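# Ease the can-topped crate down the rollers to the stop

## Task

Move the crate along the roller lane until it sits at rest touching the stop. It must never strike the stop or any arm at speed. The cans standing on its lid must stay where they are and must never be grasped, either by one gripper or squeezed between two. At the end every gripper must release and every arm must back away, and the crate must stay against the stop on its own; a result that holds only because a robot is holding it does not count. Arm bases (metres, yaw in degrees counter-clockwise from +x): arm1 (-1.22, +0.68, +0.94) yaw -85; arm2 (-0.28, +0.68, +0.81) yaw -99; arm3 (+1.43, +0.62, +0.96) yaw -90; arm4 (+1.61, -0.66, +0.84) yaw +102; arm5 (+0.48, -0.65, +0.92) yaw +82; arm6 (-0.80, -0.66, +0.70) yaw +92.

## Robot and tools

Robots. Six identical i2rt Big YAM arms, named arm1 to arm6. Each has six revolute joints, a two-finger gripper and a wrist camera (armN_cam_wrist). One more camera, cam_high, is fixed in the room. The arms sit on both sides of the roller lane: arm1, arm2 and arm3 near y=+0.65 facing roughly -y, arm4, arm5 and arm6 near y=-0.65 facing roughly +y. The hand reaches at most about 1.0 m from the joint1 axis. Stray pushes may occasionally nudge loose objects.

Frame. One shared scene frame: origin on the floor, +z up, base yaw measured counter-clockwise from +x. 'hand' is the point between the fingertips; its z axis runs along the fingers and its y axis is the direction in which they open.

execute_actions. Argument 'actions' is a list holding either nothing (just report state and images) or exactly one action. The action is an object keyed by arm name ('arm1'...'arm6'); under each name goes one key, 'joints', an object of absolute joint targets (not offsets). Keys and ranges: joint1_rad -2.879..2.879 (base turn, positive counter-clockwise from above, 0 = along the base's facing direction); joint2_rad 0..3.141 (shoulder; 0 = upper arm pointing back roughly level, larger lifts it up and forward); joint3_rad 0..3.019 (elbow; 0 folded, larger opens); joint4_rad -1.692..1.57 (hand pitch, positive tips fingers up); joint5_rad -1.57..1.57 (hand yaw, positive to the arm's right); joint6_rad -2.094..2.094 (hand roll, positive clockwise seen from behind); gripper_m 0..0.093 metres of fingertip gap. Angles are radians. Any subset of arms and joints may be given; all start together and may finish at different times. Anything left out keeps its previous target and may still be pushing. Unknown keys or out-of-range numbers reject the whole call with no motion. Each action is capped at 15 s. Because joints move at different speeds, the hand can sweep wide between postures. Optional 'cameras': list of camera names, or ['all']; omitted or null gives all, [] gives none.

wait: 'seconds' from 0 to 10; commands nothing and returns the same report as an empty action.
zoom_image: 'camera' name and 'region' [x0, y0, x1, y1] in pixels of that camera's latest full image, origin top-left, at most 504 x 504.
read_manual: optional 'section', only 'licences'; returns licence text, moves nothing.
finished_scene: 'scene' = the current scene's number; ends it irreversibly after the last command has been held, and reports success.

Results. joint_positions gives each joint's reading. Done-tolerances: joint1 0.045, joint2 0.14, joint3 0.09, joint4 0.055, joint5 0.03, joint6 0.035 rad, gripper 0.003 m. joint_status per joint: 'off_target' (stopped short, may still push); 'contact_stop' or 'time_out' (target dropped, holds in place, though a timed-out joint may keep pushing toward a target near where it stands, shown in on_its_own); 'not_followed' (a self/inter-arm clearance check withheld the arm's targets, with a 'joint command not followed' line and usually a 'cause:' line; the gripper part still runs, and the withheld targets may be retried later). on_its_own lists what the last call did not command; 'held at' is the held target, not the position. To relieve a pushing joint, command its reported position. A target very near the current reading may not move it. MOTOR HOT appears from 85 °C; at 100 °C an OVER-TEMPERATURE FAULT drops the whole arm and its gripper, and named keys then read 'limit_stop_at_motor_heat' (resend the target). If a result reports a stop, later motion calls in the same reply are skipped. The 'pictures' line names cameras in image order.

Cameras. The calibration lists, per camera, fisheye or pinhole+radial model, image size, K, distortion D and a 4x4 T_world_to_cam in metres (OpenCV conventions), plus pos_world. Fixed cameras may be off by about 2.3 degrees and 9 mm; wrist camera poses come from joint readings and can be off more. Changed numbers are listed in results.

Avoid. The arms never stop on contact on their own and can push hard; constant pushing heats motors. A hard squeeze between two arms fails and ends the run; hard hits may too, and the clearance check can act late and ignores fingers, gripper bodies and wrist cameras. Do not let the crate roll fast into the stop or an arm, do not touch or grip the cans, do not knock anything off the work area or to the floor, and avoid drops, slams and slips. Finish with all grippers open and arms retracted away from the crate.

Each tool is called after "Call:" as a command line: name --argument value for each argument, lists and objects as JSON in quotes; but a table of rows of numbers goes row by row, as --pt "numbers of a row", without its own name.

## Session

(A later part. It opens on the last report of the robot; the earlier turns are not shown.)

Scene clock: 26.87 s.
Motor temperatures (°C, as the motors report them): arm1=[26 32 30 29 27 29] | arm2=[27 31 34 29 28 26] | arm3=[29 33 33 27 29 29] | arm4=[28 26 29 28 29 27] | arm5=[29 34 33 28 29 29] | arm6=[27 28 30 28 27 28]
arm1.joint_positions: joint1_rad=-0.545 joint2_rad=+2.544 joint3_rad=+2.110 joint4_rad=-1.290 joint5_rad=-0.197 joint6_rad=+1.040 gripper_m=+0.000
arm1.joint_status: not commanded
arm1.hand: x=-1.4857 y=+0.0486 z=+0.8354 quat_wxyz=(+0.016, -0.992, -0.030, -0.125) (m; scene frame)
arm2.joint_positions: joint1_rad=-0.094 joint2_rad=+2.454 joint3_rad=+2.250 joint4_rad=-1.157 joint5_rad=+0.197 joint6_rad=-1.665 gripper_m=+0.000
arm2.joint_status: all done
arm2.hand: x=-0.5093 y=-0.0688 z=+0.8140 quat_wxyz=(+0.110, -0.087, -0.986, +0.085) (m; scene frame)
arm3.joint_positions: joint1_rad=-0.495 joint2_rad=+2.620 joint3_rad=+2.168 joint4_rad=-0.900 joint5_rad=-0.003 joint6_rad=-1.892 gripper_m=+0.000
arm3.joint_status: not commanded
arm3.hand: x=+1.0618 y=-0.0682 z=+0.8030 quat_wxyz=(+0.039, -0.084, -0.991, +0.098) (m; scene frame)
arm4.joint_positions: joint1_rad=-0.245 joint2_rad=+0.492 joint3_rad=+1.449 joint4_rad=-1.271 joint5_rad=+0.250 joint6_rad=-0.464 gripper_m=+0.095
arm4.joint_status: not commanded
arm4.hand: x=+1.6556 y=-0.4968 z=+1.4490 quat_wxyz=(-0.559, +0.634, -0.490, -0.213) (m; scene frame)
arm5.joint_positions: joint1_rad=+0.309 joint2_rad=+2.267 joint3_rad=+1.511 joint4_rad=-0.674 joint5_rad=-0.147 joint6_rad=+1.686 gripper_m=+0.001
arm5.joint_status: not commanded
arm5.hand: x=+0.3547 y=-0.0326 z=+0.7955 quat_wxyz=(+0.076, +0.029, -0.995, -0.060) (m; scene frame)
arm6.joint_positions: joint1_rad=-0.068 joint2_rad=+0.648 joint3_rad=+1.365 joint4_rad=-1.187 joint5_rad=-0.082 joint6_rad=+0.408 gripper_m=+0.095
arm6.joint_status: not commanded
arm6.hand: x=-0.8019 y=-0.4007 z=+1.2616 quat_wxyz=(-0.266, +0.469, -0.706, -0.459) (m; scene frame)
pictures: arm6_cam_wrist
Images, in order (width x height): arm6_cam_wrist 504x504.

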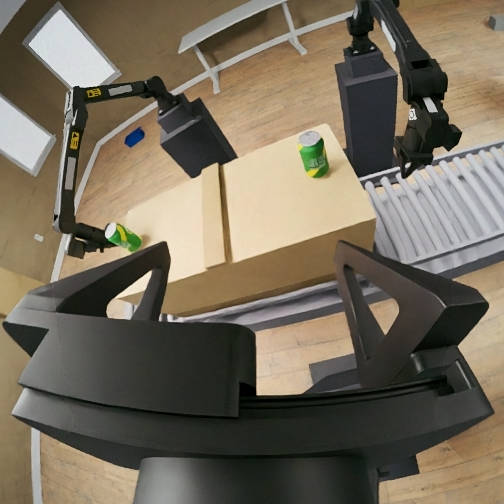

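Still needs pushing; sandwich.

Call:
execute_actions --actions '[{"arm2":{"joints":{"joint1_rad":-0.15}},"arm1":{"joints":{"joint1_rad":-0.43}}}]' --cameras '[]'

Call:
execute_actions --actions '[{"arm2":{"joints":{"joint1_rad":-0.05}},"arm1":{"joints":{"joint1_rad":-0.31,"joint6_rad":1.25}}}]' --cameras '["arm1_cam_wrist"]'

Call:
execute_actions --actions '[{"arm2":{"joints":{"joint1_rad":0.06}},"arm1":{"joints":{"joint1_rad":-0.19}}}]' --cameras '["arm1_cam_wrist","cam_high","arm2_cam_wrist"]'

Scene clock: 28.80 s.
Motor temperatures (°C, as the motors report them): arm1=[26 32 30 29 27 29] | arm2=[27 31 34 29 28 26] | arm3=[29 34 33 27 29 29] | arm4=[28 26 29 28 29 27] | arm5=[29 34 33 28 29 29] | arm6=[27 28 31 28 27 28]
arm1.joint_positions: joint1_rad=-0.433 joint2_rad=+2.544 joint3_rad=+2.110 joint4_rad=-1.290 joint5_rad=-0.197 joint6_rad=+1.041 gripper_m=+0.000
arm1.joint_status: all done
arm1.hand: x=-1.4137 y=+0.0222 z=+0.8361 quat_wxyz=(+0.023, -0.988, -0.085, -0.124) (m; scene frame)
arm2.joint_positions: joint1_rad=-0.139 joint2_rad=+2.453 joint3_rad=+2.250 joint4_rad=-1.157 joint5_rad=+0.194 joint6_rad=-1.665 gripper_m=+0.000
arm2.joint_status: all done
arm2.hand: x=-0.5421 y=-0.0583 z=+0.8143 quat_wxyz=(+0.111, -0.109, -0.984, +0.083) (m; scene frame)
arm3.joint_positions: joint1_rad=-0.495 joint2_rad=+2.620 joint3_rad=+2.168 joint4_rad=-0.900 joint5_rad=-0.003 joint6_rad=-1.892 gripper_m=+0.000
arm3.joint_status: not commanded
arm3.hand: x=+1.0618 y=-0.0682 z=+0.8030 quat_wxyz=(+0.039, -0.084, -0.991, +0.098) (m; scene frame)
arm4.joint_positions: joint1_rad=-0.245 joint2_rad=+0.492 joint3_rad=+1.449 joint4_rad=-1.271 joint5_rad=+0.250 joint6_rad=-0.464 gripper_m=+0.095
arm4.joint_status: not commanded
arm4.hand: x=+1.6556 y=-0.4968 z=+1.4490 quat_wxyz=(-0.559, +0.634, -0.490, -0.213) (m; scene frame)
arm5.joint_positions: joint1_rad=+0.309 joint2_rad=+2.267 joint3_rad=+1.511 joint4_rad=-0.674 joint5_rad=-0.147 joint6_rad=+1.686 gripper_m=+0.001
arm5.joint_status: not commanded
arm5.hand: x=+0.3547 y=-0.0326 z=+0.7955 quat_wxyz=(+0.076, +0.029, -0.995, -0.060) (m; scene frame)
arm6.joint_positions: joint1_rad=-0.068 joint2_rad=+0.648 joint3_rad=+1.365 joint4_rad=-1.187 joint5_rad=-0.082 joint6_rad=+0.408 gripper_m=+0.095
arm6.joint_status: not commanded
arm6.hand: x=-0.8019 y=-0.4007 z=+1.2616 quat_wxyz=(-0.266, +0.469, -0.706, -0.459) (m; scene frame)
pictures: none
No camera images: the call's "cameras" was empty. Leave "cameras" out to get every camera's image.

Scene clock: 30.43 s.
Motor temperatures (°C, as the motors report them): arm1=[26 32 30 29 27 29] | arm2=[27 31 34 29 28 26] | arm3=[29 34 33 27 29 29] | arm4=[28 26 29 28 29 27] | arm5=[29 34 33 28 29 29] | arm6=[27 28 31 28 27 28]
arm1.joint_positions: joint1_rad=-0.314 joint2_rad=+2.544 joint3_rad=+2.110 joint4_rad=-1.290 joint5_rad=-0.197 joint6_rad=+1.240 gripper_m=+0.000
arm1.joint_status: all done
arm1.hand: x=-1.3347 y=+0.0032 z=+0.8367 quat_wxyz=(+0.042, -0.991, -0.045, -0.118) (m; scene frame)
arm2.joint_positions: joint1_rad=-0.034 joint2_rad=+2.453 joint3_rad=+2.250 joint4_rad=-1.157 joint5_rad=+0.192 joint6_rad=-1.665 gripper_m=+0.000
arm2.joint_status: all done
arm2.hand: x=-0.4627 y=-0.0814 z=+0.8148 quat_wxyz=(+0.105, -0.057, -0.989, +0.089) (m; scene frame)
arm3.joint_positions: joint1_rad=-0.495 joint2_rad=+2.620 joint3_rad=+2.168 joint4_rad=-0.900 joint5_rad=-0.003 joint6_rad=-1.892 gripper_m=+0.000
arm3.joint_status: not commanded
arm3.hand: x=+1.0618 y=-0.0682 z=+0.8030 quat_wxyz=(+0.039, -0.084, -0.991, +0.098) (m; scene frame)
arm4.joint_positions: joint1_rad=-0.245 joint2_rad=+0.492 joint3_rad=+1.449 joint4_rad=-1.271 joint5_rad=+0.250 joint6_rad=-0.464 gripper_m=+0.095
arm4.joint_status: not commanded
arm4.hand: x=+1.6556 y=-0.4968 z=+1.4490 quat_wxyz=(-0.559, +0.634, -0.490, -0.213) (m; scene frame)
arm5.joint_positions: joint1_rad=+0.309 joint2_rad=+2.267 joint3_rad=+1.511 joint4_rad=-0.674 joint5_rad=-0.147 joint6_rad=+1.686 gripper_m=+0.001
arm5.joint_status: not commanded
arm5.hand: x=+0.3547 y=-0.0326 z=+0.7955 quat_wxyz=(+0.076, +0.029, -0.995, -0.060) (m; scene frame)
arm6.joint_positions: joint1_rad=-0.068 joint2_rad=+0.648 joint3_rad=+1.365 joint4_rad=-1.187 joint5_rad=-0.082 joint6_rad=+0.408 gripper_m=+0.095
arm6.joint_status: not commanded
arm6.hand: x=-0.8019 y=-0.4007 z=+1.2616 quat_wxyz=(-0.266, +0.469, -0.706, -0.459) (m; scene frame)
pictures: arm1_cam_wrist
camera_calibration (this result's frames):
arm1_cam_wrist: T_world_to_cam=[[-0.0983021, 0.992476, 0.0729872, -0.194293], [0.653964, 0.00914213, 0.756471, 0.246357], [0.750112, 0.122094, -0.649942, 1.66996], [0, 0, 0, 1]] pos_world=[-1.43287, -0.0133124, 0.913197]
Images, in order (width x height): arm1_cam_wrist 504x504.

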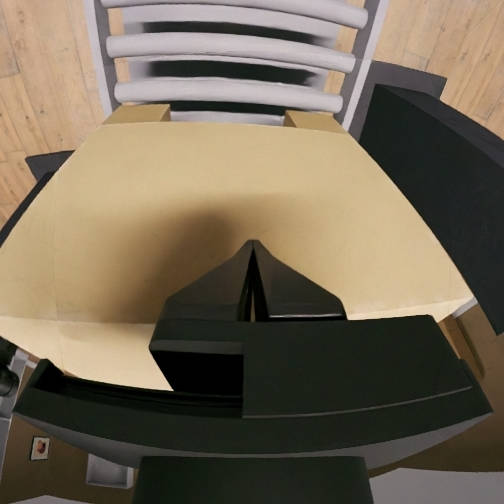

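Scene clock: 32.37 s.
Motor temperatures (°C, as the motors report them): arm1=[26 33 30 29 27 29] | arm2=[27 32 34 29 28 26] | arm3=[29 34 33 27 29 29] | arm4=[28 26 29 28 29 27] | arm5=[29 34 33 28 29 29] | arm6=[27 28 31 28 27 28]
arm1.joint_positions: joint1_rad=-0.193 joint2_rad=+2.544 joint3_rad=+2.110 joint4_rad=-1.294 joint5_rad=-0.197 joint6_rad=+1.241 gripper_m=+0.000
arm1.joint_status: all done
arm1.hand: x=-1.2526 y=-0.0055 z=+0.8375 quat_wxyz=(+0.050, -0.987, -0.105, -0.115) (m; scene frame)
arm2.joint_positions: joint1_rad=+0.079 joint2_rad=+2.453 joint3_rad=+2.250 joint4_rad=-1.157 joint5_rad=+0.194 joint6_rad=-1.661 gripper_m=+0.000
arm2.joint_status: all done
arm2.hand: x=-0.3759 y=-0.0968 z=+0.8155 quat_wxyz=(+0.100, -0.003, -0.990, +0.095) (m; scene frame)
arm3.joint_positions: joint1_rad=-0.495 joint2_rad=+2.620 joint3_rad=+2.168 joint4_rad=-0.900 joint5_rad=-0.003 joint6_rad=-1.892 gripper_m=+0.000
arm3.joint_status: not commanded
arm3.hand: x=+1.0618 y=-0.0682 z=+0.8030 quat_wxyz=(+0.039, -0.084, -0.991, +0.098) (m; scene frame)
arm4.joint_positions: joint1_rad=-0.245 joint2_rad=+0.492 joint3_rad=+1.449 joint4_rad=-1.271 joint5_rad=+0.250 joint6_rad=-0.464 gripper_m=+0.095
arm4.joint_status: not commanded
arm4.hand: x=+1.6556 y=-0.4968 z=+1.4490 quat_wxyz=(-0.559, +0.634, -0.490, -0.213) (m; scene frame)
arm5.joint_positions: joint1_rad=+0.309 joint2_rad=+2.267 joint3_rad=+1.511 joint4_rad=-0.674 joint5_rad=-0.147 joint6_rad=+1.686 gripper_m=+0.001
arm5.joint_status: not commanded
arm5.hand: x=+0.3547 y=-0.0326 z=+0.7955 quat_wxyz=(+0.076, +0.029, -0.995, -0.060) (m; scene frame)
arm6.joint_positions: joint1_rad=-0.068 joint2_rad=+0.648 joint3_rad=+1.365 joint4_rad=-1.187 joint5_rad=-0.082 joint6_rad=+0.408 gripper_m=+0.095
arm6.joint_status: not commanded
arm6.hand: x=-0.8019 y=-0.4007 z=+1.2616 quat_wxyz=(-0.266, +0.469, -0.706, -0.459) (m; scene frame)
pictures: arm1_cam_wrist, arm2_cam_wrist, cam_high
camera_calibration (this result's frames):
arm1_cam_wrist: T_world_to_cam=[[-0.216189, 0.973364, 0.076324, -0.328247], [0.648813, 0.0848084, 0.756207, 0.18638], [0.729592, 0.213004, -0.649866, 1.58463], [0, 0, 0, 1]] pos_world=[-1.34802, -0.033836, 0.913909]
arm2_cam_wrist: T_world_to_cam=[[0.0152618, -0.985209, 0.170676, -0.224463], [-0.670195, 0.116596, 0.732969, -0.835188], [-0.742028, -0.125572, -0.658503, 0.369126], [0, 0, 0, 1]] pos_world=[-0.282412, -0.0774111, 0.893547]
Images, in order (width x height): arm1_cam_wrist 504x504, arm2_cam_wrist 504x504, cam_high 672x504.

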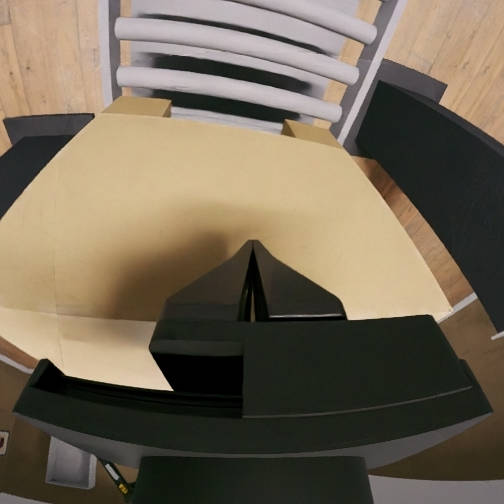

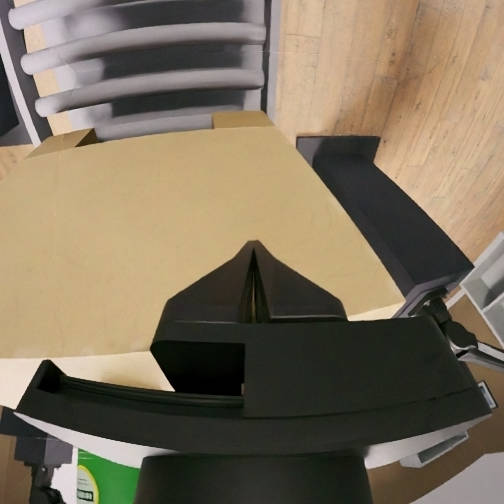

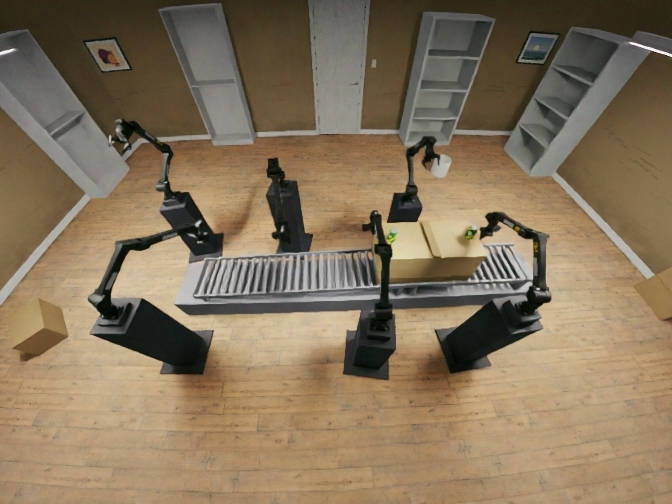

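Call:
execute_actions --actions '[{"arm2":{"joints":{"joint1_rad":0.16,"joint4_rad":-1.25,"joint6_rad":-1.55}},"arm1":{"joints":{"joint1_rad":-0.08,"joint6_rad":1.5}},"arm5":{"joints":{"joint1_rad":0.66,"joint6_rad":2.0,"joint2_rad":2.3}},"arm3":{"joints":{"joint1_rad":-0.85,"joint6_rad":-2.05,"joint2_rad":2.66}}}]' --cameras '[]'

Call:
execute_actions --actions '[{"arm2":{"joints":{"joint1_rad":0.26,"joint4_rad":-1.35,"joint6_rad":-1.45}},"arm1":{"joints":{"joint1_rad":0.02}}}]' --cameras '["arm1_cam_wrist"]'

Call:
execute_actions --actions '[{"arm2":{"joints":{"joint1_rad":0.36,"joint4_rad":-1.42,"joint3_rad":2.2,"joint6_rad":-1.35}},"arm1":{"joints":{"joint1_rad":0.08}}}]' --cameras '["arm1_cam_wrist","cam_high","arm2_cam_wrist"]'

Scene clock: 35.10 s.
Motor temperatures (°C, as the motors report them): arm1=[26 33 30 29 27 29] | arm2=[27 32 34 29 28 26] | arm3=[29 34 34 27 29 29] | arm4=[28 26 29 28 29 27] | arm5=[29 34 33 28 29 29] | arm6=[27 28 31 28 27 28]
arm1.joint_positions: joint1_rad=-0.084 joint2_rad=+2.544 joint3_rad=+2.110 joint4_rad=-1.296 joint5_rad=-0.197 joint6_rad=+1.490 gripper_m=+0.000
arm1.joint_status: all done
arm1.hand: x=-1.1785 y=-0.0050 z=+0.8380 quat_wxyz=(+0.071, -0.991, -0.035, -0.104) (m; scene frame)
arm2.joint_positions: joint1_rad=+0.177 joint2_rad=+2.452 joint3_rad=+2.250 joint4_rad=-1.238 joint5_rad=+0.195 joint6_rad=-1.562 gripper_m=+0.000
arm2.joint_status: all done
arm2.hand: x=-0.2999 y=-0.0826 z=+0.8131 quat_wxyz=(+0.092, +0.000, -0.994, +0.065) (m; scene frame)
arm3.joint_positions: joint1_rad=-0.851 joint2_rad=+2.641 joint3_rad=+2.168 joint4_rad=-0.900 joint5_rad=+0.001 joint6_rad=-2.042 gripper_m=+0.000
arm3.joint_status: all done
arm3.hand: x=+0.8487 y=+0.1074 z=+0.7870 quat_wxyz=(+0.059, -0.185, -0.978, +0.074) (m; scene frame)
arm4.joint_positions: joint1_rad=-0.245 joint2_rad=+0.492 joint3_rad=+1.449 joint4_rad=-1.271 joint5_rad=+0.250 joint6_rad=-0.464 gripper_m=+0.095
arm4.joint_status: not commanded
arm4.hand: x=+1.6556 y=-0.4968 z=+1.4490 quat_wxyz=(-0.559, +0.634, -0.490, -0.213) (m; scene frame)
arm5.joint_positions: joint1_rad=+0.651 joint2_rad=+2.267 joint3_rad=+1.511 joint4_rad=-0.674 joint5_rad=-0.151 joint6_rad=+1.985 gripper_m=+0.001
arm5.joint_status: all done
arm5.hand: x=+0.1544 y=-0.1107 z=+0.7930 quat_wxyz=(+0.093, +0.050, -0.994, -0.030) (m; scene frame)
arm6.joint_positions: joint1_rad=-0.068 joint2_rad=+0.648 joint3_rad=+1.365 joint4_rad=-1.187 joint5_rad=-0.082 joint6_rad=+0.408 gripper_m=+0.095
arm6.joint_status: not commanded
arm6.hand: x=-0.8019 y=-0.4007 z=+1.2616 quat_wxyz=(-0.266, +0.469, -0.706, -0.459) (m; scene frame)
pictures: none
No camera images: the call's "cameras" was empty. Leave "cameras" out to get every camera's image.

Scene clock: 37.33 s.
Motor temperatures (°C, as the motors report them): arm1=[26 33 30 29 27 29] | arm2=[27 32 35 29 28 26] | arm3=[29 34 34 27 29 29] | arm4=[28 26 29 28 29 27] | arm5=[29 34 33 28 29 29] | arm6=[27 28 31 28 27 28]
arm1.joint_positions: joint1_rad=+0.015 joint2_rad=+2.545 joint3_rad=+2.110 joint4_rad=-1.296 joint5_rad=-0.197 joint6_rad=+1.493 gripper_m=+0.000
arm1.joint_status: all done
arm1.hand: x=-1.1110 y=+0.0020 z=+0.8381 quat_wxyz=(+0.076, -0.989, -0.083, -0.099) (m; scene frame)
arm2.joint_positions: joint1_rad=+0.347 joint2_rad=+2.447 joint3_rad=+2.250 joint4_rad=-1.336 joint5_rad=+0.154 joint6_rad=-1.463 gripper_m=+0.000
arm2.joint_status: joint1_rad off_target (ended at +0.347, target +0.260); the others done
arm2.hand: x=-0.1684 y=-0.0508 z=+0.8152 quat_wxyz=(+0.069, +0.040, -0.996, +0.029) (m; scene frame)
arm3.joint_positions: joint1_rad=-0.851 joint2_rad=+2.641 joint3_rad=+2.168 joint4_rad=-0.900 joint5_rad=+0.001 joint6_rad=-2.042 gripper_m=+0.000
arm3.joint_status: not commanded
arm3.hand: x=+0.8487 y=+0.1074 z=+0.7870 quat_wxyz=(+0.059, -0.185, -0.978, +0.074) (m; scene frame)
arm4.joint_positions: joint1_rad=-0.245 joint2_rad=+0.492 joint3_rad=+1.449 joint4_rad=-1.271 joint5_rad=+0.250 joint6_rad=-0.464 gripper_m=+0.095
arm4.joint_status: not commanded
arm4.hand: x=+1.6556 y=-0.4968 z=+1.4490 quat_wxyz=(-0.559, +0.634, -0.490, -0.213) (m; scene frame)
arm5.joint_positions: joint1_rad=+0.651 joint2_rad=+2.267 joint3_rad=+1.511 joint4_rad=-0.674 joint5_rad=-0.151 joint6_rad=+1.985 gripper_m=+0.001
arm5.joint_status: not commanded
arm5.hand: x=+0.1544 y=-0.1107 z=+0.7930 quat_wxyz=(+0.093, +0.050, -0.994, -0.030) (m; scene frame)
arm6.joint_positions: joint1_rad=-0.068 joint2_rad=+0.648 joint3_rad=+1.365 joint4_rad=-1.187 joint5_rad=-0.082 joint6_rad=+0.408 gripper_m=+0.095
arm6.joint_status: not commanded
arm6.hand: x=-0.8019 y=-0.4007 z=+1.2616 quat_wxyz=(-0.266, +0.469, -0.706, -0.459) (m; scene frame)
pictures: arm1_cam_wrist
camera_calibration (this result's frames):
arm1_cam_wrist: T_world_to_cam=[[-0.177756, 0.974829, 0.134579, -0.311125], [0.679755, 0.0227447, 0.733087, 0.147319], [0.711573, 0.221791, -0.666687, 1.47422], [0, 0, 0, 1]] pos_world=[-1.20446, -0.0270252, 0.916714]
Images, in order (width x height): arm1_cam_wrist 504x504.

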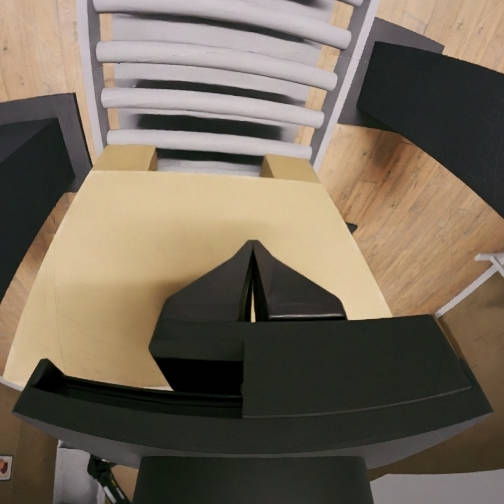

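Scene clock: 38.80 s.
Motor temperatures (°C, as the motors report them): arm1=[26 33 30 29 27 29] | arm2=[27 32 34 29 28 26] | arm3=[29 34 34 27 29 29] | arm4=[28 26 29 28 29 27] | arm5=[29 33 33 28 29 29] | arm6=[27 28 31 28 27 28]
arm1.joint_positions: joint1_rad=+0.086 joint2_rad=+2.545 joint3_rad=+2.110 joint4_rad=-1.296 joint5_rad=-0.197 joint6_rad=+1.493 gripper_m=+0.000
arm1.joint_status: all done
arm1.hand: x=-1.0639 y=+0.0110 z=+0.8383 quat_wxyz=(+0.079, -0.985, -0.118, -0.097) (m; scene frame)
arm2.joint_positions: joint1_rad=+0.432 joint2_rad=+2.438 joint3_rad=+2.209 joint4_rad=-1.400 joint5_rad=+0.162 joint6_rad=-1.366 gripper_m=+0.000
arm2.joint_status: joint1_rad off_target (ended at +0.432, target +0.360); the others done
arm2.hand: x=-0.1154 y=-0.0123 z=+0.8073 quat_wxyz=(+0.081, +0.039, -0.996, -0.009) (m; scene frame)
arm3.joint_positions: joint1_rad=-0.851 joint2_rad=+2.641 joint3_rad=+2.168 joint4_rad=-0.900 joint5_rad=+0.001 joint6_rad=-2.042 gripper_m=+0.000
arm3.joint_status: not commanded
arm3.hand: x=+0.8487 y=+0.1074 z=+0.7870 quat_wxyz=(+0.059, -0.185, -0.978, +0.074) (m; scene frame)
arm4.joint_positions: joint1_rad=-0.245 joint2_rad=+0.492 joint3_rad=+1.449 joint4_rad=-1.271 joint5_rad=+0.250 joint6_rad=-0.464 gripper_m=+0.095
arm4.joint_status: not commanded
arm4.hand: x=+1.6556 y=-0.4968 z=+1.4490 quat_wxyz=(-0.559, +0.634, -0.490, -0.213) (m; scene frame)
arm5.joint_positions: joint1_rad=+0.651 joint2_rad=+2.267 joint3_rad=+1.511 joint4_rad=-0.674 joint5_rad=-0.151 joint6_rad=+1.985 gripper_m=+0.001
arm5.joint_status: not commanded
arm5.hand: x=+0.1544 y=-0.1107 z=+0.7930 quat_wxyz=(+0.093, +0.050, -0.994, -0.030) (m; scene frame)
arm6.joint_positions: joint1_rad=-0.068 joint2_rad=+0.648 joint3_rad=+1.365 joint4_rad=-1.187 joint5_rad=-0.082 joint6_rad=+0.408 gripper_m=+0.095
arm6.joint_status: not commanded
arm6.hand: x=-0.8019 y=-0.4007 z=+1.2616 quat_wxyz=(-0.266, +0.469, -0.706, -0.459) (m; scene frame)
pictures: arm1_cam_wrist, arm2_cam_wrist, cam_high
camera_calibration (this result's frames):
arm1_cam_wrist: T_world_to_cam=[[-0.245586, 0.960034, 0.134251, -0.383227], [0.676424, 0.0705149, 0.733129, 0.110816], [0.694362, 0.270856, -0.666707, 1.42002], [0, 0, 0, 1]] pos_world=[-1.15508, -0.0245247, 0.916943]
arm2_cam_wrist: T_world_to_cam=[[0.0792584, -0.995867, -0.044362, 0.0370636], [-0.694038, -0.0870717, 0.714654, -0.654944], [-0.715563, -0.0258535, -0.69807, 0.603839], [0, 0, 0, 1]] pos_world=[-0.0254089, -0.00450533, 0.891225]
Images, in order (width x height): arm1_cam_wrist 504x504, arm2_cam_wrist 504x504, cam_high 672x504.

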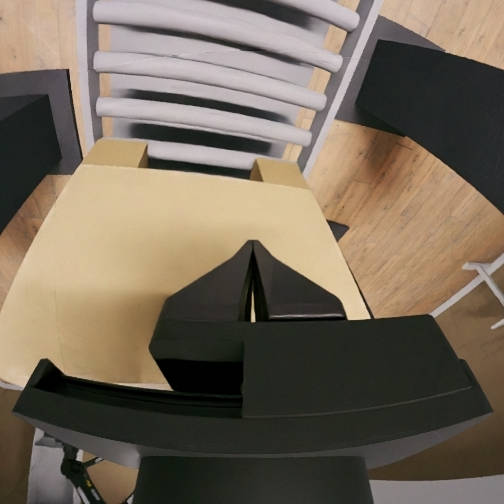

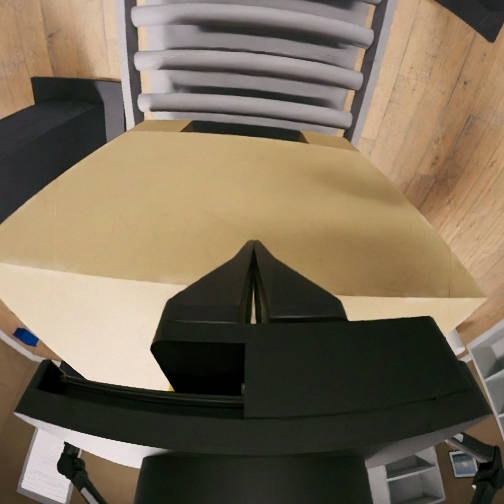

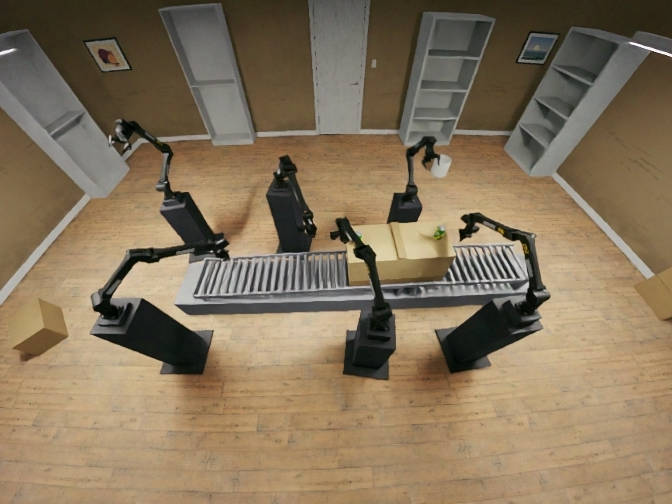

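Call:
execute_actions --actions '[{"arm2":{"joints":{"joint1_rad":0.46,"joint2_rad":2.56,"joint4_rad":-1.3,"joint6_rad":-1.25}},"arm1":{"joints":{"joint1_rad":-0.3,"joint2_rad":1.5,"joint3_rad":1.4}},"arm5":{"joints":{"joint2_rad":2.45,"joint3_rad":1.56,"joint4_rad":-0.45}},"arm3":{"joints":{"joint2_rad":2.88,"joint3_rad":2.28,"joint4_rad":-0.65}}}]' --cameras '[]'

Call:
execute_actions --actions '[{"arm2":{"joints":{"joint1_rad":0.57,"joint6_rad":-1.1}}}]' --cameras '["arm2_cam_wrist"]'

Call:
execute_actions --actions '[{"arm2":{"joints":{"joint1_rad":0.68,"joint6_rad":-1.0}}}]' --cameras '["arm5_cam_wrist","cam_high","arm2_cam_wrist"]'

Scene clock: 41.10 s.
Motor temperatures (°C, as the motors report them): arm1=[26 33 30 29 27 29] | arm2=[27 32 34 29 28 26] | arm3=[29 34 34 27 29 29] | arm4=[28 26 29 28 29 27] | arm5=[29 33 33 28 29 29] | arm6=[27 28 31 28 27 28]
arm1.joint_positions: joint1_rad=-0.296 joint2_rad=+1.492 joint3_rad=+1.410 joint4_rad=-1.296 joint5_rad=-0.198 joint6_rad=+1.493 gripper_m=+0.000
arm1.joint_status: all done
arm1.hand: x=-1.2843 y=+0.1959 z=+1.1925 quat_wxyz=(-0.113, -0.988, +0.054, -0.087) (m; scene frame)
arm2.joint_positions: joint1_rad=+0.529 joint2_rad=+2.567 joint3_rad=+2.203 joint4_rad=-1.283 joint5_rad=+0.176 joint6_rad=-1.234 gripper_m=+0.000
arm2.joint_status: joint1_rad off_target (ended at +0.529, target +0.460); the others done
arm2.hand: x=-0.0495 y=+0.0043 z=+0.7149 quat_wxyz=(+0.092, +0.022, -0.996, -0.006) (m; scene frame)
arm3.joint_positions: joint1_rad=-0.851 joint2_rad=+2.899 joint3_rad=+2.259 joint4_rad=-0.660 joint5_rad=+0.001 joint6_rad=-2.043 gripper_m=+0.000
arm3.joint_status: all done
arm3.hand: x=+0.8473 y=+0.1063 z=+0.6396 quat_wxyz=(+0.081, -0.184, -0.974, +0.103) (m; scene frame)
arm4.joint_positions: joint1_rad=-0.245 joint2_rad=+0.492 joint3_rad=+1.449 joint4_rad=-1.271 joint5_rad=+0.250 joint6_rad=-0.464 gripper_m=+0.095
arm4.joint_status: not commanded
arm4.hand: x=+1.6556 y=-0.4968 z=+1.4490 quat_wxyz=(-0.559, +0.634, -0.490, -0.213) (m; scene frame)
arm5.joint_positions: joint1_rad=+0.651 joint2_rad=+2.450 joint3_rad=+1.543 joint4_rad=-0.468 joint5_rad=-0.151 joint6_rad=+1.985 gripper_m=+0.001
arm5.joint_status: all done
arm5.hand: x=+0.1505 y=-0.1014 z=+0.6985 quat_wxyz=(+0.105, +0.052, -0.992, -0.055) (m; scene frame)
arm6.joint_positions: joint1_rad=-0.068 joint2_rad=+0.648 joint3_rad=+1.365 joint4_rad=-1.187 joint5_rad=-0.082 joint6_rad=+0.408 gripper_m=+0.095
arm6.joint_status: not commanded
arm6.hand: x=-0.8019 y=-0.4007 z=+1.2616 quat_wxyz=(-0.266, +0.469, -0.706, -0.459) (m; scene frame)
pictures: none
No camera images: the call's "cameras" was empty. Leave "cameras" out to get every camera's image.

Scene clock: 42.77 s.
Motor temperatures (°C, as the motors report them): arm1=[26 33 30 29 27 29] | arm2=[27 32 34 29 28 26] | arm3=[29 34 34 27 29 29] | arm4=[28 26 29 28 29 27] | arm5=[29 34 33 28 29 29] | arm6=[27 28 31 28 27 28]
arm1.joint_positions: joint1_rad=-0.296 joint2_rad=+1.492 joint3_rad=+1.410 joint4_rad=-1.296 joint5_rad=-0.198 joint6_rad=+1.493 gripper_m=+0.000
arm1.joint_status: not commanded
arm1.hand: x=-1.2843 y=+0.1959 z=+1.1925 quat_wxyz=(-0.113, -0.988, +0.054, -0.087) (m; scene frame)
arm2.joint_positions: joint1_rad=+0.648 joint2_rad=+2.567 joint3_rad=+2.203 joint4_rad=-1.273 joint5_rad=+0.176 joint6_rad=-1.093 gripper_m=+0.000
arm2.joint_status: joint1_rad off_target (ended at +0.648, target +0.570); the others done
arm2.hand: x=+0.0301 y=+0.0343 z=+0.7154 quat_wxyz=(+0.089, +0.010, -0.996, +0.011) (m; scene frame)
arm3.joint_positions: joint1_rad=-0.851 joint2_rad=+2.899 joint3_rad=+2.259 joint4_rad=-0.660 joint5_rad=+0.001 joint6_rad=-2.043 gripper_m=+0.000
arm3.joint_status: not commanded
arm3.hand: x=+0.8473 y=+0.1063 z=+0.6396 quat_wxyz=(+0.081, -0.184, -0.974, +0.103) (m; scene frame)
arm4.joint_positions: joint1_rad=-0.245 joint2_rad=+0.492 joint3_rad=+1.449 joint4_rad=-1.271 joint5_rad=+0.250 joint6_rad=-0.464 gripper_m=+0.095
arm4.joint_status: not commanded
arm4.hand: x=+1.6556 y=-0.4968 z=+1.4490 quat_wxyz=(-0.559, +0.634, -0.490, -0.213) (m; scene frame)
arm5.joint_positions: joint1_rad=+0.651 joint2_rad=+2.450 joint3_rad=+1.543 joint4_rad=-0.468 joint5_rad=-0.151 joint6_rad=+1.985 gripper_m=+0.001
arm5.joint_status: not commanded
arm5.hand: x=+0.1505 y=-0.1014 z=+0.6985 quat_wxyz=(+0.105, +0.052, -0.992, -0.055) (m; scene frame)
arm6.joint_positions: joint1_rad=-0.068 joint2_rad=+0.648 joint3_rad=+1.365 joint4_rad=-1.187 joint5_rad=-0.082 joint6_rad=+0.408 gripper_m=+0.095
arm6.joint_status: not commanded
arm6.hand: x=-0.8019 y=-0.4007 z=+1.2616 quat_wxyz=(-0.266, +0.469, -0.706, -0.459) (m; scene frame)
pictures: arm2_cam_wrist
camera_calibration (this result's frames):
arm2_cam_wrist: T_world_to_cam=[[0.0262972, -0.999654, 0.000666648, 0.0373329], [-0.687119, -0.0175912, 0.726332, -0.495164], [-0.726069, -0.0195586, -0.687344, 0.63741], [0, 0, 0, 1]] pos_world=[0.121586, 0.0410763, 0.797748]
Images, in order (width x height): arm2_cam_wrist 504x504.

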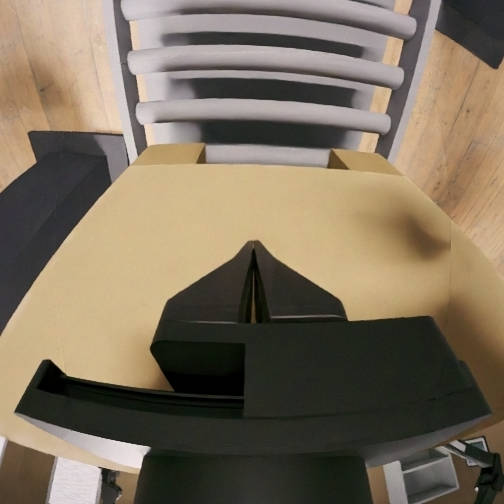

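Scene clock: 44.63 s.
Motor temperatures (°C, as the motors report them): arm1=[26 32 30 29 27 29] | arm2=[27 32 34 29 28 26] | arm3=[29 35 34 27 29 29] | arm4=[28 26 29 28 29 27] | arm5=[29 34 33 28 29 29] | arm6=[27 28 31 28 27 28]
arm1.joint_positions: joint1_rad=-0.296 joint2_rad=+1.492 joint3_rad=+1.410 joint4_rad=-1.296 joint5_rad=-0.198 joint6_rad=+1.493 gripper_m=+0.000
arm1.joint_status: not commanded
arm1.hand: x=-1.2843 y=+0.1959 z=+1.1925 quat_wxyz=(-0.113, -0.988, +0.054, -0.087) (m; scene frame)
arm2.joint_positions: joint1_rad=+0.648 joint2_rad=+2.567 joint3_rad=+2.203 joint4_rad=-1.273 joint5_rad=+0.176 joint6_rad=-1.093 gripper_m=+0.000
arm2.joint_status: joint6_rad time_out (moved +0.000 of +0.093); the others done
arm2.on_its_own: joint1_rad reads +0.648 and still pushes toward +0.570 since a time_out (your +0.680 is given up); joint6_rad is held at -1.100, not at your -1.000, since a time_out
arm2.hand: x=+0.0301 y=+0.0343 z=+0.7154 quat_wxyz=(+0.089, +0.010, -0.996, +0.011) (m; scene frame)
arm3.joint_positions: joint1_rad=-0.851 joint2_rad=+2.899 joint3_rad=+2.259 joint4_rad=-0.660 joint5_rad=+0.001 joint6_rad=-2.043 gripper_m=+0.000
arm3.joint_status: not commanded
arm3.hand: x=+0.8473 y=+0.1063 z=+0.6396 quat_wxyz=(+0.081, -0.184, -0.974, +0.103) (m; scene frame)
arm4.joint_positions: joint1_rad=-0.245 joint2_rad=+0.492 joint3_rad=+1.449 joint4_rad=-1.271 joint5_rad=+0.250 joint6_rad=-0.464 gripper_m=+0.095
arm4.joint_status: not commanded
arm4.hand: x=+1.6556 y=-0.4968 z=+1.4490 quat_wxyz=(-0.559, +0.634, -0.490, -0.213) (m; scene frame)
arm5.joint_positions: joint1_rad=+0.651 joint2_rad=+2.450 joint3_rad=+1.543 joint4_rad=-0.468 joint5_rad=-0.151 joint6_rad=+1.985 gripper_m=+0.001
arm5.joint_status: not commanded
arm5.hand: x=+0.1505 y=-0.1014 z=+0.6985 quat_wxyz=(+0.105, +0.052, -0.992, -0.055) (m; scene frame)
arm6.joint_positions: joint1_rad=-0.068 joint2_rad=+0.648 joint3_rad=+1.365 joint4_rad=-1.187 joint5_rad=-0.082 joint6_rad=+0.408 gripper_m=+0.095
arm6.joint_status: not commanded
arm6.hand: x=-0.8019 y=-0.4007 z=+1.2616 quat_wxyz=(-0.266, +0.469, -0.706, -0.459) (m; scene frame)
pictures: arm2_cam_wrist, arm5_cam_wrist, cam_high
joint command not followed: on one or more control steps a check withheld the commanded joint targets of the arm2 arm, and it was not sent them on those steps.
cause: the commanded joint targets would bring a part of the robot too close to another arm (this arm's wrist (the part past joint 4) and the other arm's wrist (the part past joint 4)); next, command targets that bring no part of the robot closer to that arm.
camera_calibration (this result's frames):
arm2_cam_wrist: T_world_to_cam=[[0.0262972, -0.999654, 0.000666648, 0.0373329], [-0.687119, -0.0175912, 0.726332, -0.495164], [-0.726069, -0.0195586, -0.687344, 0.63741], [0, 0, 0, 1]] pos_world=[0.121586, 0.0410763, 0.797748]
arm5_cam_wrist: T_world_to_cam=[[0.0883035, -0.988634, -0.12168, -0.031145], [-0.669093, -0.149365, 0.728014, -0.417102], [-0.737914, 0.0171288, -0.674678, 0.711165], [0, 0, 0, 1]] pos_world=[0.248448, -0.105273, 0.779674]
Images, in order (width x height): arm2_cam_wrist 504x504, arm5_cam_wrist 504x504, cam_high 672x504.

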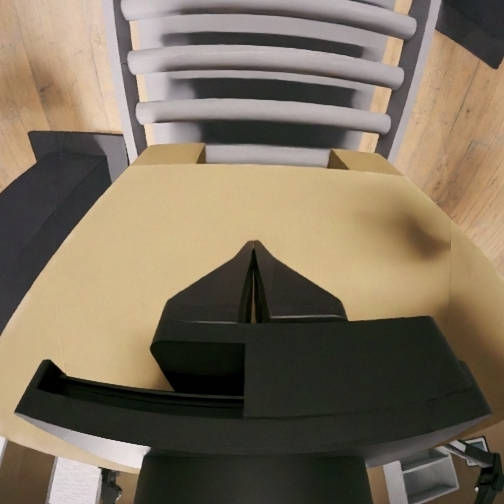

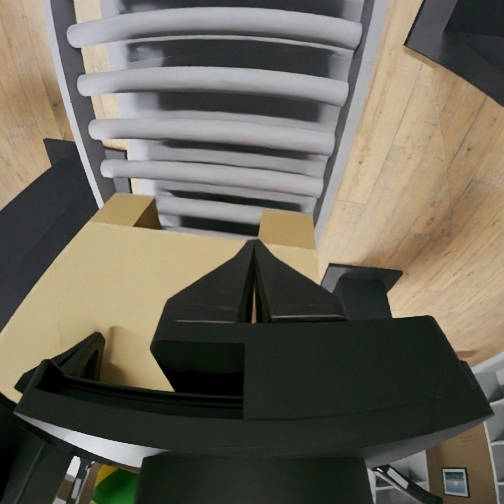

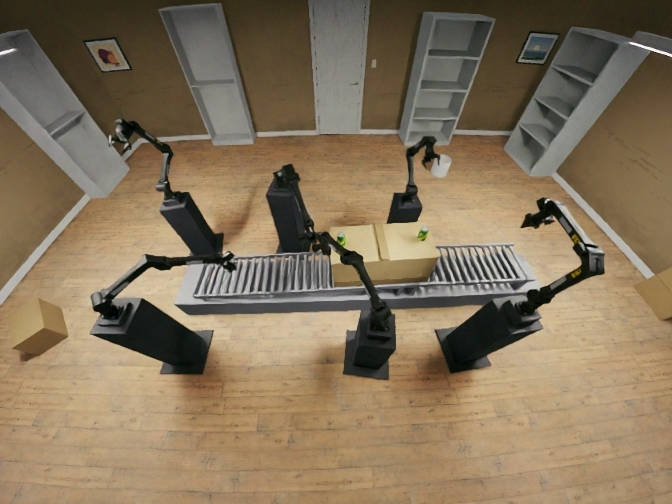

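Call:
execute_actions --actions '[{"arm5":{"joints":{"joint1_rad":0.84,"joint3_rad":1.25,"joint4_rad":-0.2,"joint5_rad":0}}}]' --cameras '[]'

Call:
execute_actions --actions '[{"arm5":{"joints":{"joint4_rad":0.45}}}]' --cameras '[]'

Call:
execute_actions --actions '[{"arm2":{"joints":{"joint1_rad":0.7}}}]' --cameras '["arm5_cam_wrist","cam_high"]'

Scene clock: 46.37 s.
Motor temperatures (°C, as the motors report them): arm1=[26 32 30 29 27 29] | arm2=[27 32 34 29 28 26] | arm3=[29 35 34 27 29 29] | arm4=[28 26 29 28 29 27] | arm5=[29 34 32 28 29 29] | arm6=[27 28 31 28 27 28]
arm1.joint_positions: joint1_rad=-0.296 joint2_rad=+1.492 joint3_rad=+1.410 joint4_rad=-1.296 joint5_rad=-0.198 joint6_rad=+1.493 gripper_m=+0.000
arm1.joint_status: not commanded
arm1.hand: x=-1.2843 y=+0.1959 z=+1.1925 quat_wxyz=(-0.113, -0.988, +0.054, -0.087) (m; scene frame)
arm2.joint_positions: joint1_rad=+0.648 joint2_rad=+2.567 joint3_rad=+2.203 joint4_rad=-1.273 joint5_rad=+0.176 joint6_rad=-1.093 gripper_m=+0.000
arm2.joint_status: not commanded
arm2.on_its_own: joint1_rad reads +0.648 and still pushes toward +0.570 since a time_out (your +0.680 is given up); joint6_rad is held at -1.100, not at your -1.000, since a time_out
arm2.hand: x=+0.0301 y=+0.0343 z=+0.7154 quat_wxyz=(+0.089, +0.010, -0.996, +0.011) (m; scene frame)
arm3.joint_positions: joint1_rad=-0.851 joint2_rad=+2.899 joint3_rad=+2.259 joint4_rad=-0.660 joint5_rad=+0.001 joint6_rad=-2.043 gripper_m=+0.000
arm3.joint_status: not commanded
arm3.hand: x=+0.8473 y=+0.1063 z=+0.6396 quat_wxyz=(+0.081, -0.184, -0.974, +0.103) (m; scene frame)
arm4.joint_positions: joint1_rad=-0.245 joint2_rad=+0.492 joint3_rad=+1.449 joint4_rad=-1.271 joint5_rad=+0.250 joint6_rad=-0.464 gripper_m=+0.095
arm4.joint_status: not commanded
arm4.hand: x=+1.6556 y=-0.4968 z=+1.4490 quat_wxyz=(-0.559, +0.634, -0.490, -0.213) (m; scene frame)
arm5.joint_positions: joint1_rad=+0.842 joint2_rad=+2.450 joint3_rad=+1.239 joint4_rad=-0.219 joint5_rad=-0.002 joint6_rad=+1.986 gripper_m=+0.001
arm5.joint_status: all done
arm5.hand: x=+0.1456 y=-0.2444 z=+0.6375 quat_wxyz=(+0.032, +0.139, -0.988, -0.060) (m; scene frame)
arm6.joint_positions: joint1_rad=-0.068 joint2_rad=+0.648 joint3_rad=+1.365 joint4_rad=-1.187 joint5_rad=-0.082 joint6_rad=+0.408 gripper_m=+0.095
arm6.joint_status: not commanded
arm6.hand: x=-0.8019 y=-0.4007 z=+1.2616 quat_wxyz=(-0.266, +0.469, -0.706, -0.459) (m; scene frame)
pictures: none
No camera images: the call's "cameras" was empty. Leave "cameras" out to get every camera's image.

Scene clock: 47.67 s.
Motor temperatures (°C, as the motors report them): arm1=[26 32 30 29 27 29] | arm2=[27 32 33 29 28 26] | arm3=[29 35 33 27 29 29] | arm4=[28 26 29 28 29 27] | arm5=[29 34 32 28 29 29] | arm6=[27 28 31 28 27 28]
arm1.joint_positions: joint1_rad=-0.296 joint2_rad=+1.492 joint3_rad=+1.410 joint4_rad=-1.296 joint5_rad=-0.198 joint6_rad=+1.493 gripper_m=+0.000
arm1.joint_status: not commanded
arm1.hand: x=-1.2843 y=+0.1959 z=+1.1925 quat_wxyz=(-0.113, -0.988, +0.054, -0.087) (m; scene frame)
arm2.joint_positions: joint1_rad=+0.648 joint2_rad=+2.567 joint3_rad=+2.203 joint4_rad=-1.273 joint5_rad=+0.176 joint6_rad=-1.093 gripper_m=+0.000
arm2.joint_status: not commanded
arm2.on_its_own: joint1_rad reads +0.648 and still pushes toward +0.570 since a time_out (your +0.680 is given up); joint6_rad is held at -1.100, not at your -1.000, since a time_out
arm2.hand: x=+0.0301 y=+0.0343 z=+0.7154 quat_wxyz=(+0.089, +0.010, -0.996, +0.011) (m; scene frame)
arm3.joint_positions: joint1_rad=-0.851 joint2_rad=+2.899 joint3_rad=+2.259 joint4_rad=-0.660 joint5_rad=+0.001 joint6_rad=-2.043 gripper_m=+0.000
arm3.joint_status: not commanded
arm3.hand: x=+0.8473 y=+0.1063 z=+0.6396 quat_wxyz=(+0.081, -0.184, -0.974, +0.103) (m; scene frame)
arm4.joint_positions: joint1_rad=-0.245 joint2_rad=+0.492 joint3_rad=+1.449 joint4_rad=-1.271 joint5_rad=+0.250 joint6_rad=-0.464 gripper_m=+0.095
arm4.joint_status: not commanded
arm4.hand: x=+1.6556 y=-0.4968 z=+1.4490 quat_wxyz=(-0.559, +0.634, -0.490, -0.213) (m; scene frame)
arm5.joint_positions: joint1_rad=+0.842 joint2_rad=+2.450 joint3_rad=+1.239 joint4_rad=+0.425 joint5_rad=-0.002 joint6_rad=+1.986 gripper_m=+0.001
arm5.joint_status: all done
arm5.hand: x=+0.0558 y=-0.1376 z=+0.7061 quat_wxyz=(+0.197, +0.131, -0.916, -0.325) (m; scene frame)
arm6.joint_positions: joint1_rad=-0.068 joint2_rad=+0.648 joint3_rad=+1.365 joint4_rad=-1.187 joint5_rad=-0.082 joint6_rad=+0.408 gripper_m=+0.095
arm6.joint_status: not commanded
arm6.hand: x=-0.8019 y=-0.4007 z=+1.2616 quat_wxyz=(-0.266, +0.469, -0.706, -0.459) (m; scene frame)
pictures: none
No camera images: the call's "cameras" was empty. Leave "cameras" out to get every camera's image.

Scene clock: 49.00 s.
Motor temperatures (°C, as the motors report them): arm1=[26 32 30 29 27 29] | arm2=[27 32 33 29 28 26] | arm3=[29 35 33 27 29 29] | arm4=[28 26 29 28 29 27] | arm5=[29 34 32 28 29 29] | arm6=[27 28 31 28 27 28]
arm1.joint_positions: joint1_rad=-0.296 joint2_rad=+1.492 joint3_rad=+1.410 joint4_rad=-1.296 joint5_rad=-0.198 joint6_rad=+1.493 gripper_m=+0.000
arm1.joint_status: not commanded
arm1.hand: x=-1.2843 y=+0.1959 z=+1.1925 quat_wxyz=(-0.113, -0.988, +0.054, -0.087) (m; scene frame)
arm2.joint_positions: joint1_rad=+0.752 joint2_rad=+2.567 joint3_rad=+2.203 joint4_rad=-1.282 joint5_rad=+0.184 joint6_rad=-1.089 gripper_m=+0.000
arm2.joint_status: joint1_rad off_target (ended at +0.752, target +0.700)
arm2.on_its_own: joint6_rad is held at -1.100, not at your -1.000, since a time_out
arm2.hand: x=+0.0933 y=+0.0715 z=+0.7164 quat_wxyz=(+0.094, +0.061, -0.994, +0.014) (m; scene frame)
arm3.joint_positions: joint1_rad=-0.851 joint2_rad=+2.899 joint3_rad=+2.259 joint4_rad=-0.660 joint5_rad=+0.001 joint6_rad=-2.043 gripper_m=+0.000
arm3.joint_status: not commanded
arm3.hand: x=+0.8473 y=+0.1063 z=+0.6396 quat_wxyz=(+0.081, -0.184, -0.974, +0.103) (m; scene frame)
arm4.joint_positions: joint1_rad=-0.245 joint2_rad=+0.492 joint3_rad=+1.449 joint4_rad=-1.271 joint5_rad=+0.250 joint6_rad=-0.464 gripper_m=+0.095
arm4.joint_status: not commanded
arm4.hand: x=+1.6556 y=-0.4968 z=+1.4490 quat_wxyz=(-0.559, +0.634, -0.490, -0.213) (m; scene frame)
arm5.joint_positions: joint1_rad=+0.819 joint2_rad=+2.450 joint3_rad=+1.228 joint4_rad=+0.425 joint5_rad=+0.007 joint6_rad=+1.989 gripper_m=+0.001
arm5.joint_status: not commanded
arm5.hand: x=+0.0728 y=-0.1320 z=+0.7027 quat_wxyz=(+0.187, +0.117, -0.920, -0.325) (m; scene frame)
arm6.joint_positions: joint1_rad=-0.068 joint2_rad=+0.648 joint3_rad=+1.365 joint4_rad=-1.187 joint5_rad=-0.082 joint6_rad=+0.408 gripper_m=+0.095
arm6.joint_status: not commanded
arm6.hand: x=-0.8019 y=-0.4007 z=+1.2616 quat_wxyz=(-0.266, +0.469, -0.706, -0.459) (m; scene frame)
pictures: arm5_cam_wrist, cam_high
camera_calibration (this result's frames):
arm5_cam_wrist: T_world_to_cam=[[0.090386, -0.761304, -0.642065, 0.341462], [-0.491471, -0.594829, 0.636109, -0.483874], [-0.866191, 0.258061, -0.427923, 0.524874], [0, 0, 0, 1]] pos_world=[0.185967, -0.163315, 0.751643]
Images, in order (width x height): arm5_cam_wrist 504x504, cam_high 672x504.

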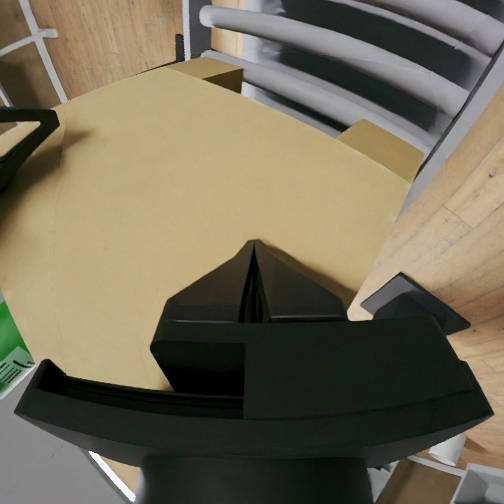

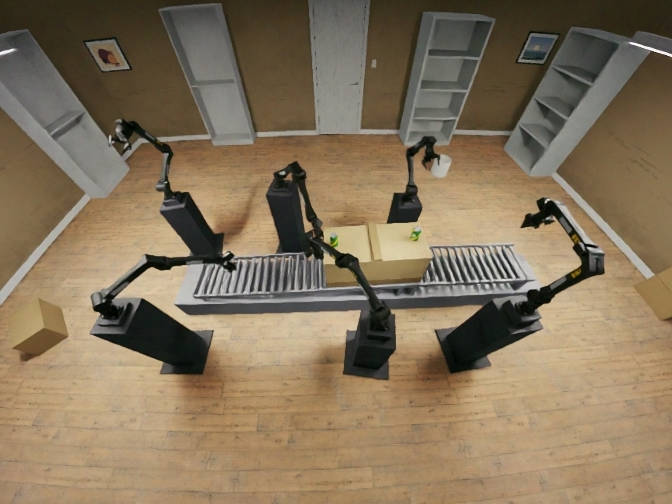

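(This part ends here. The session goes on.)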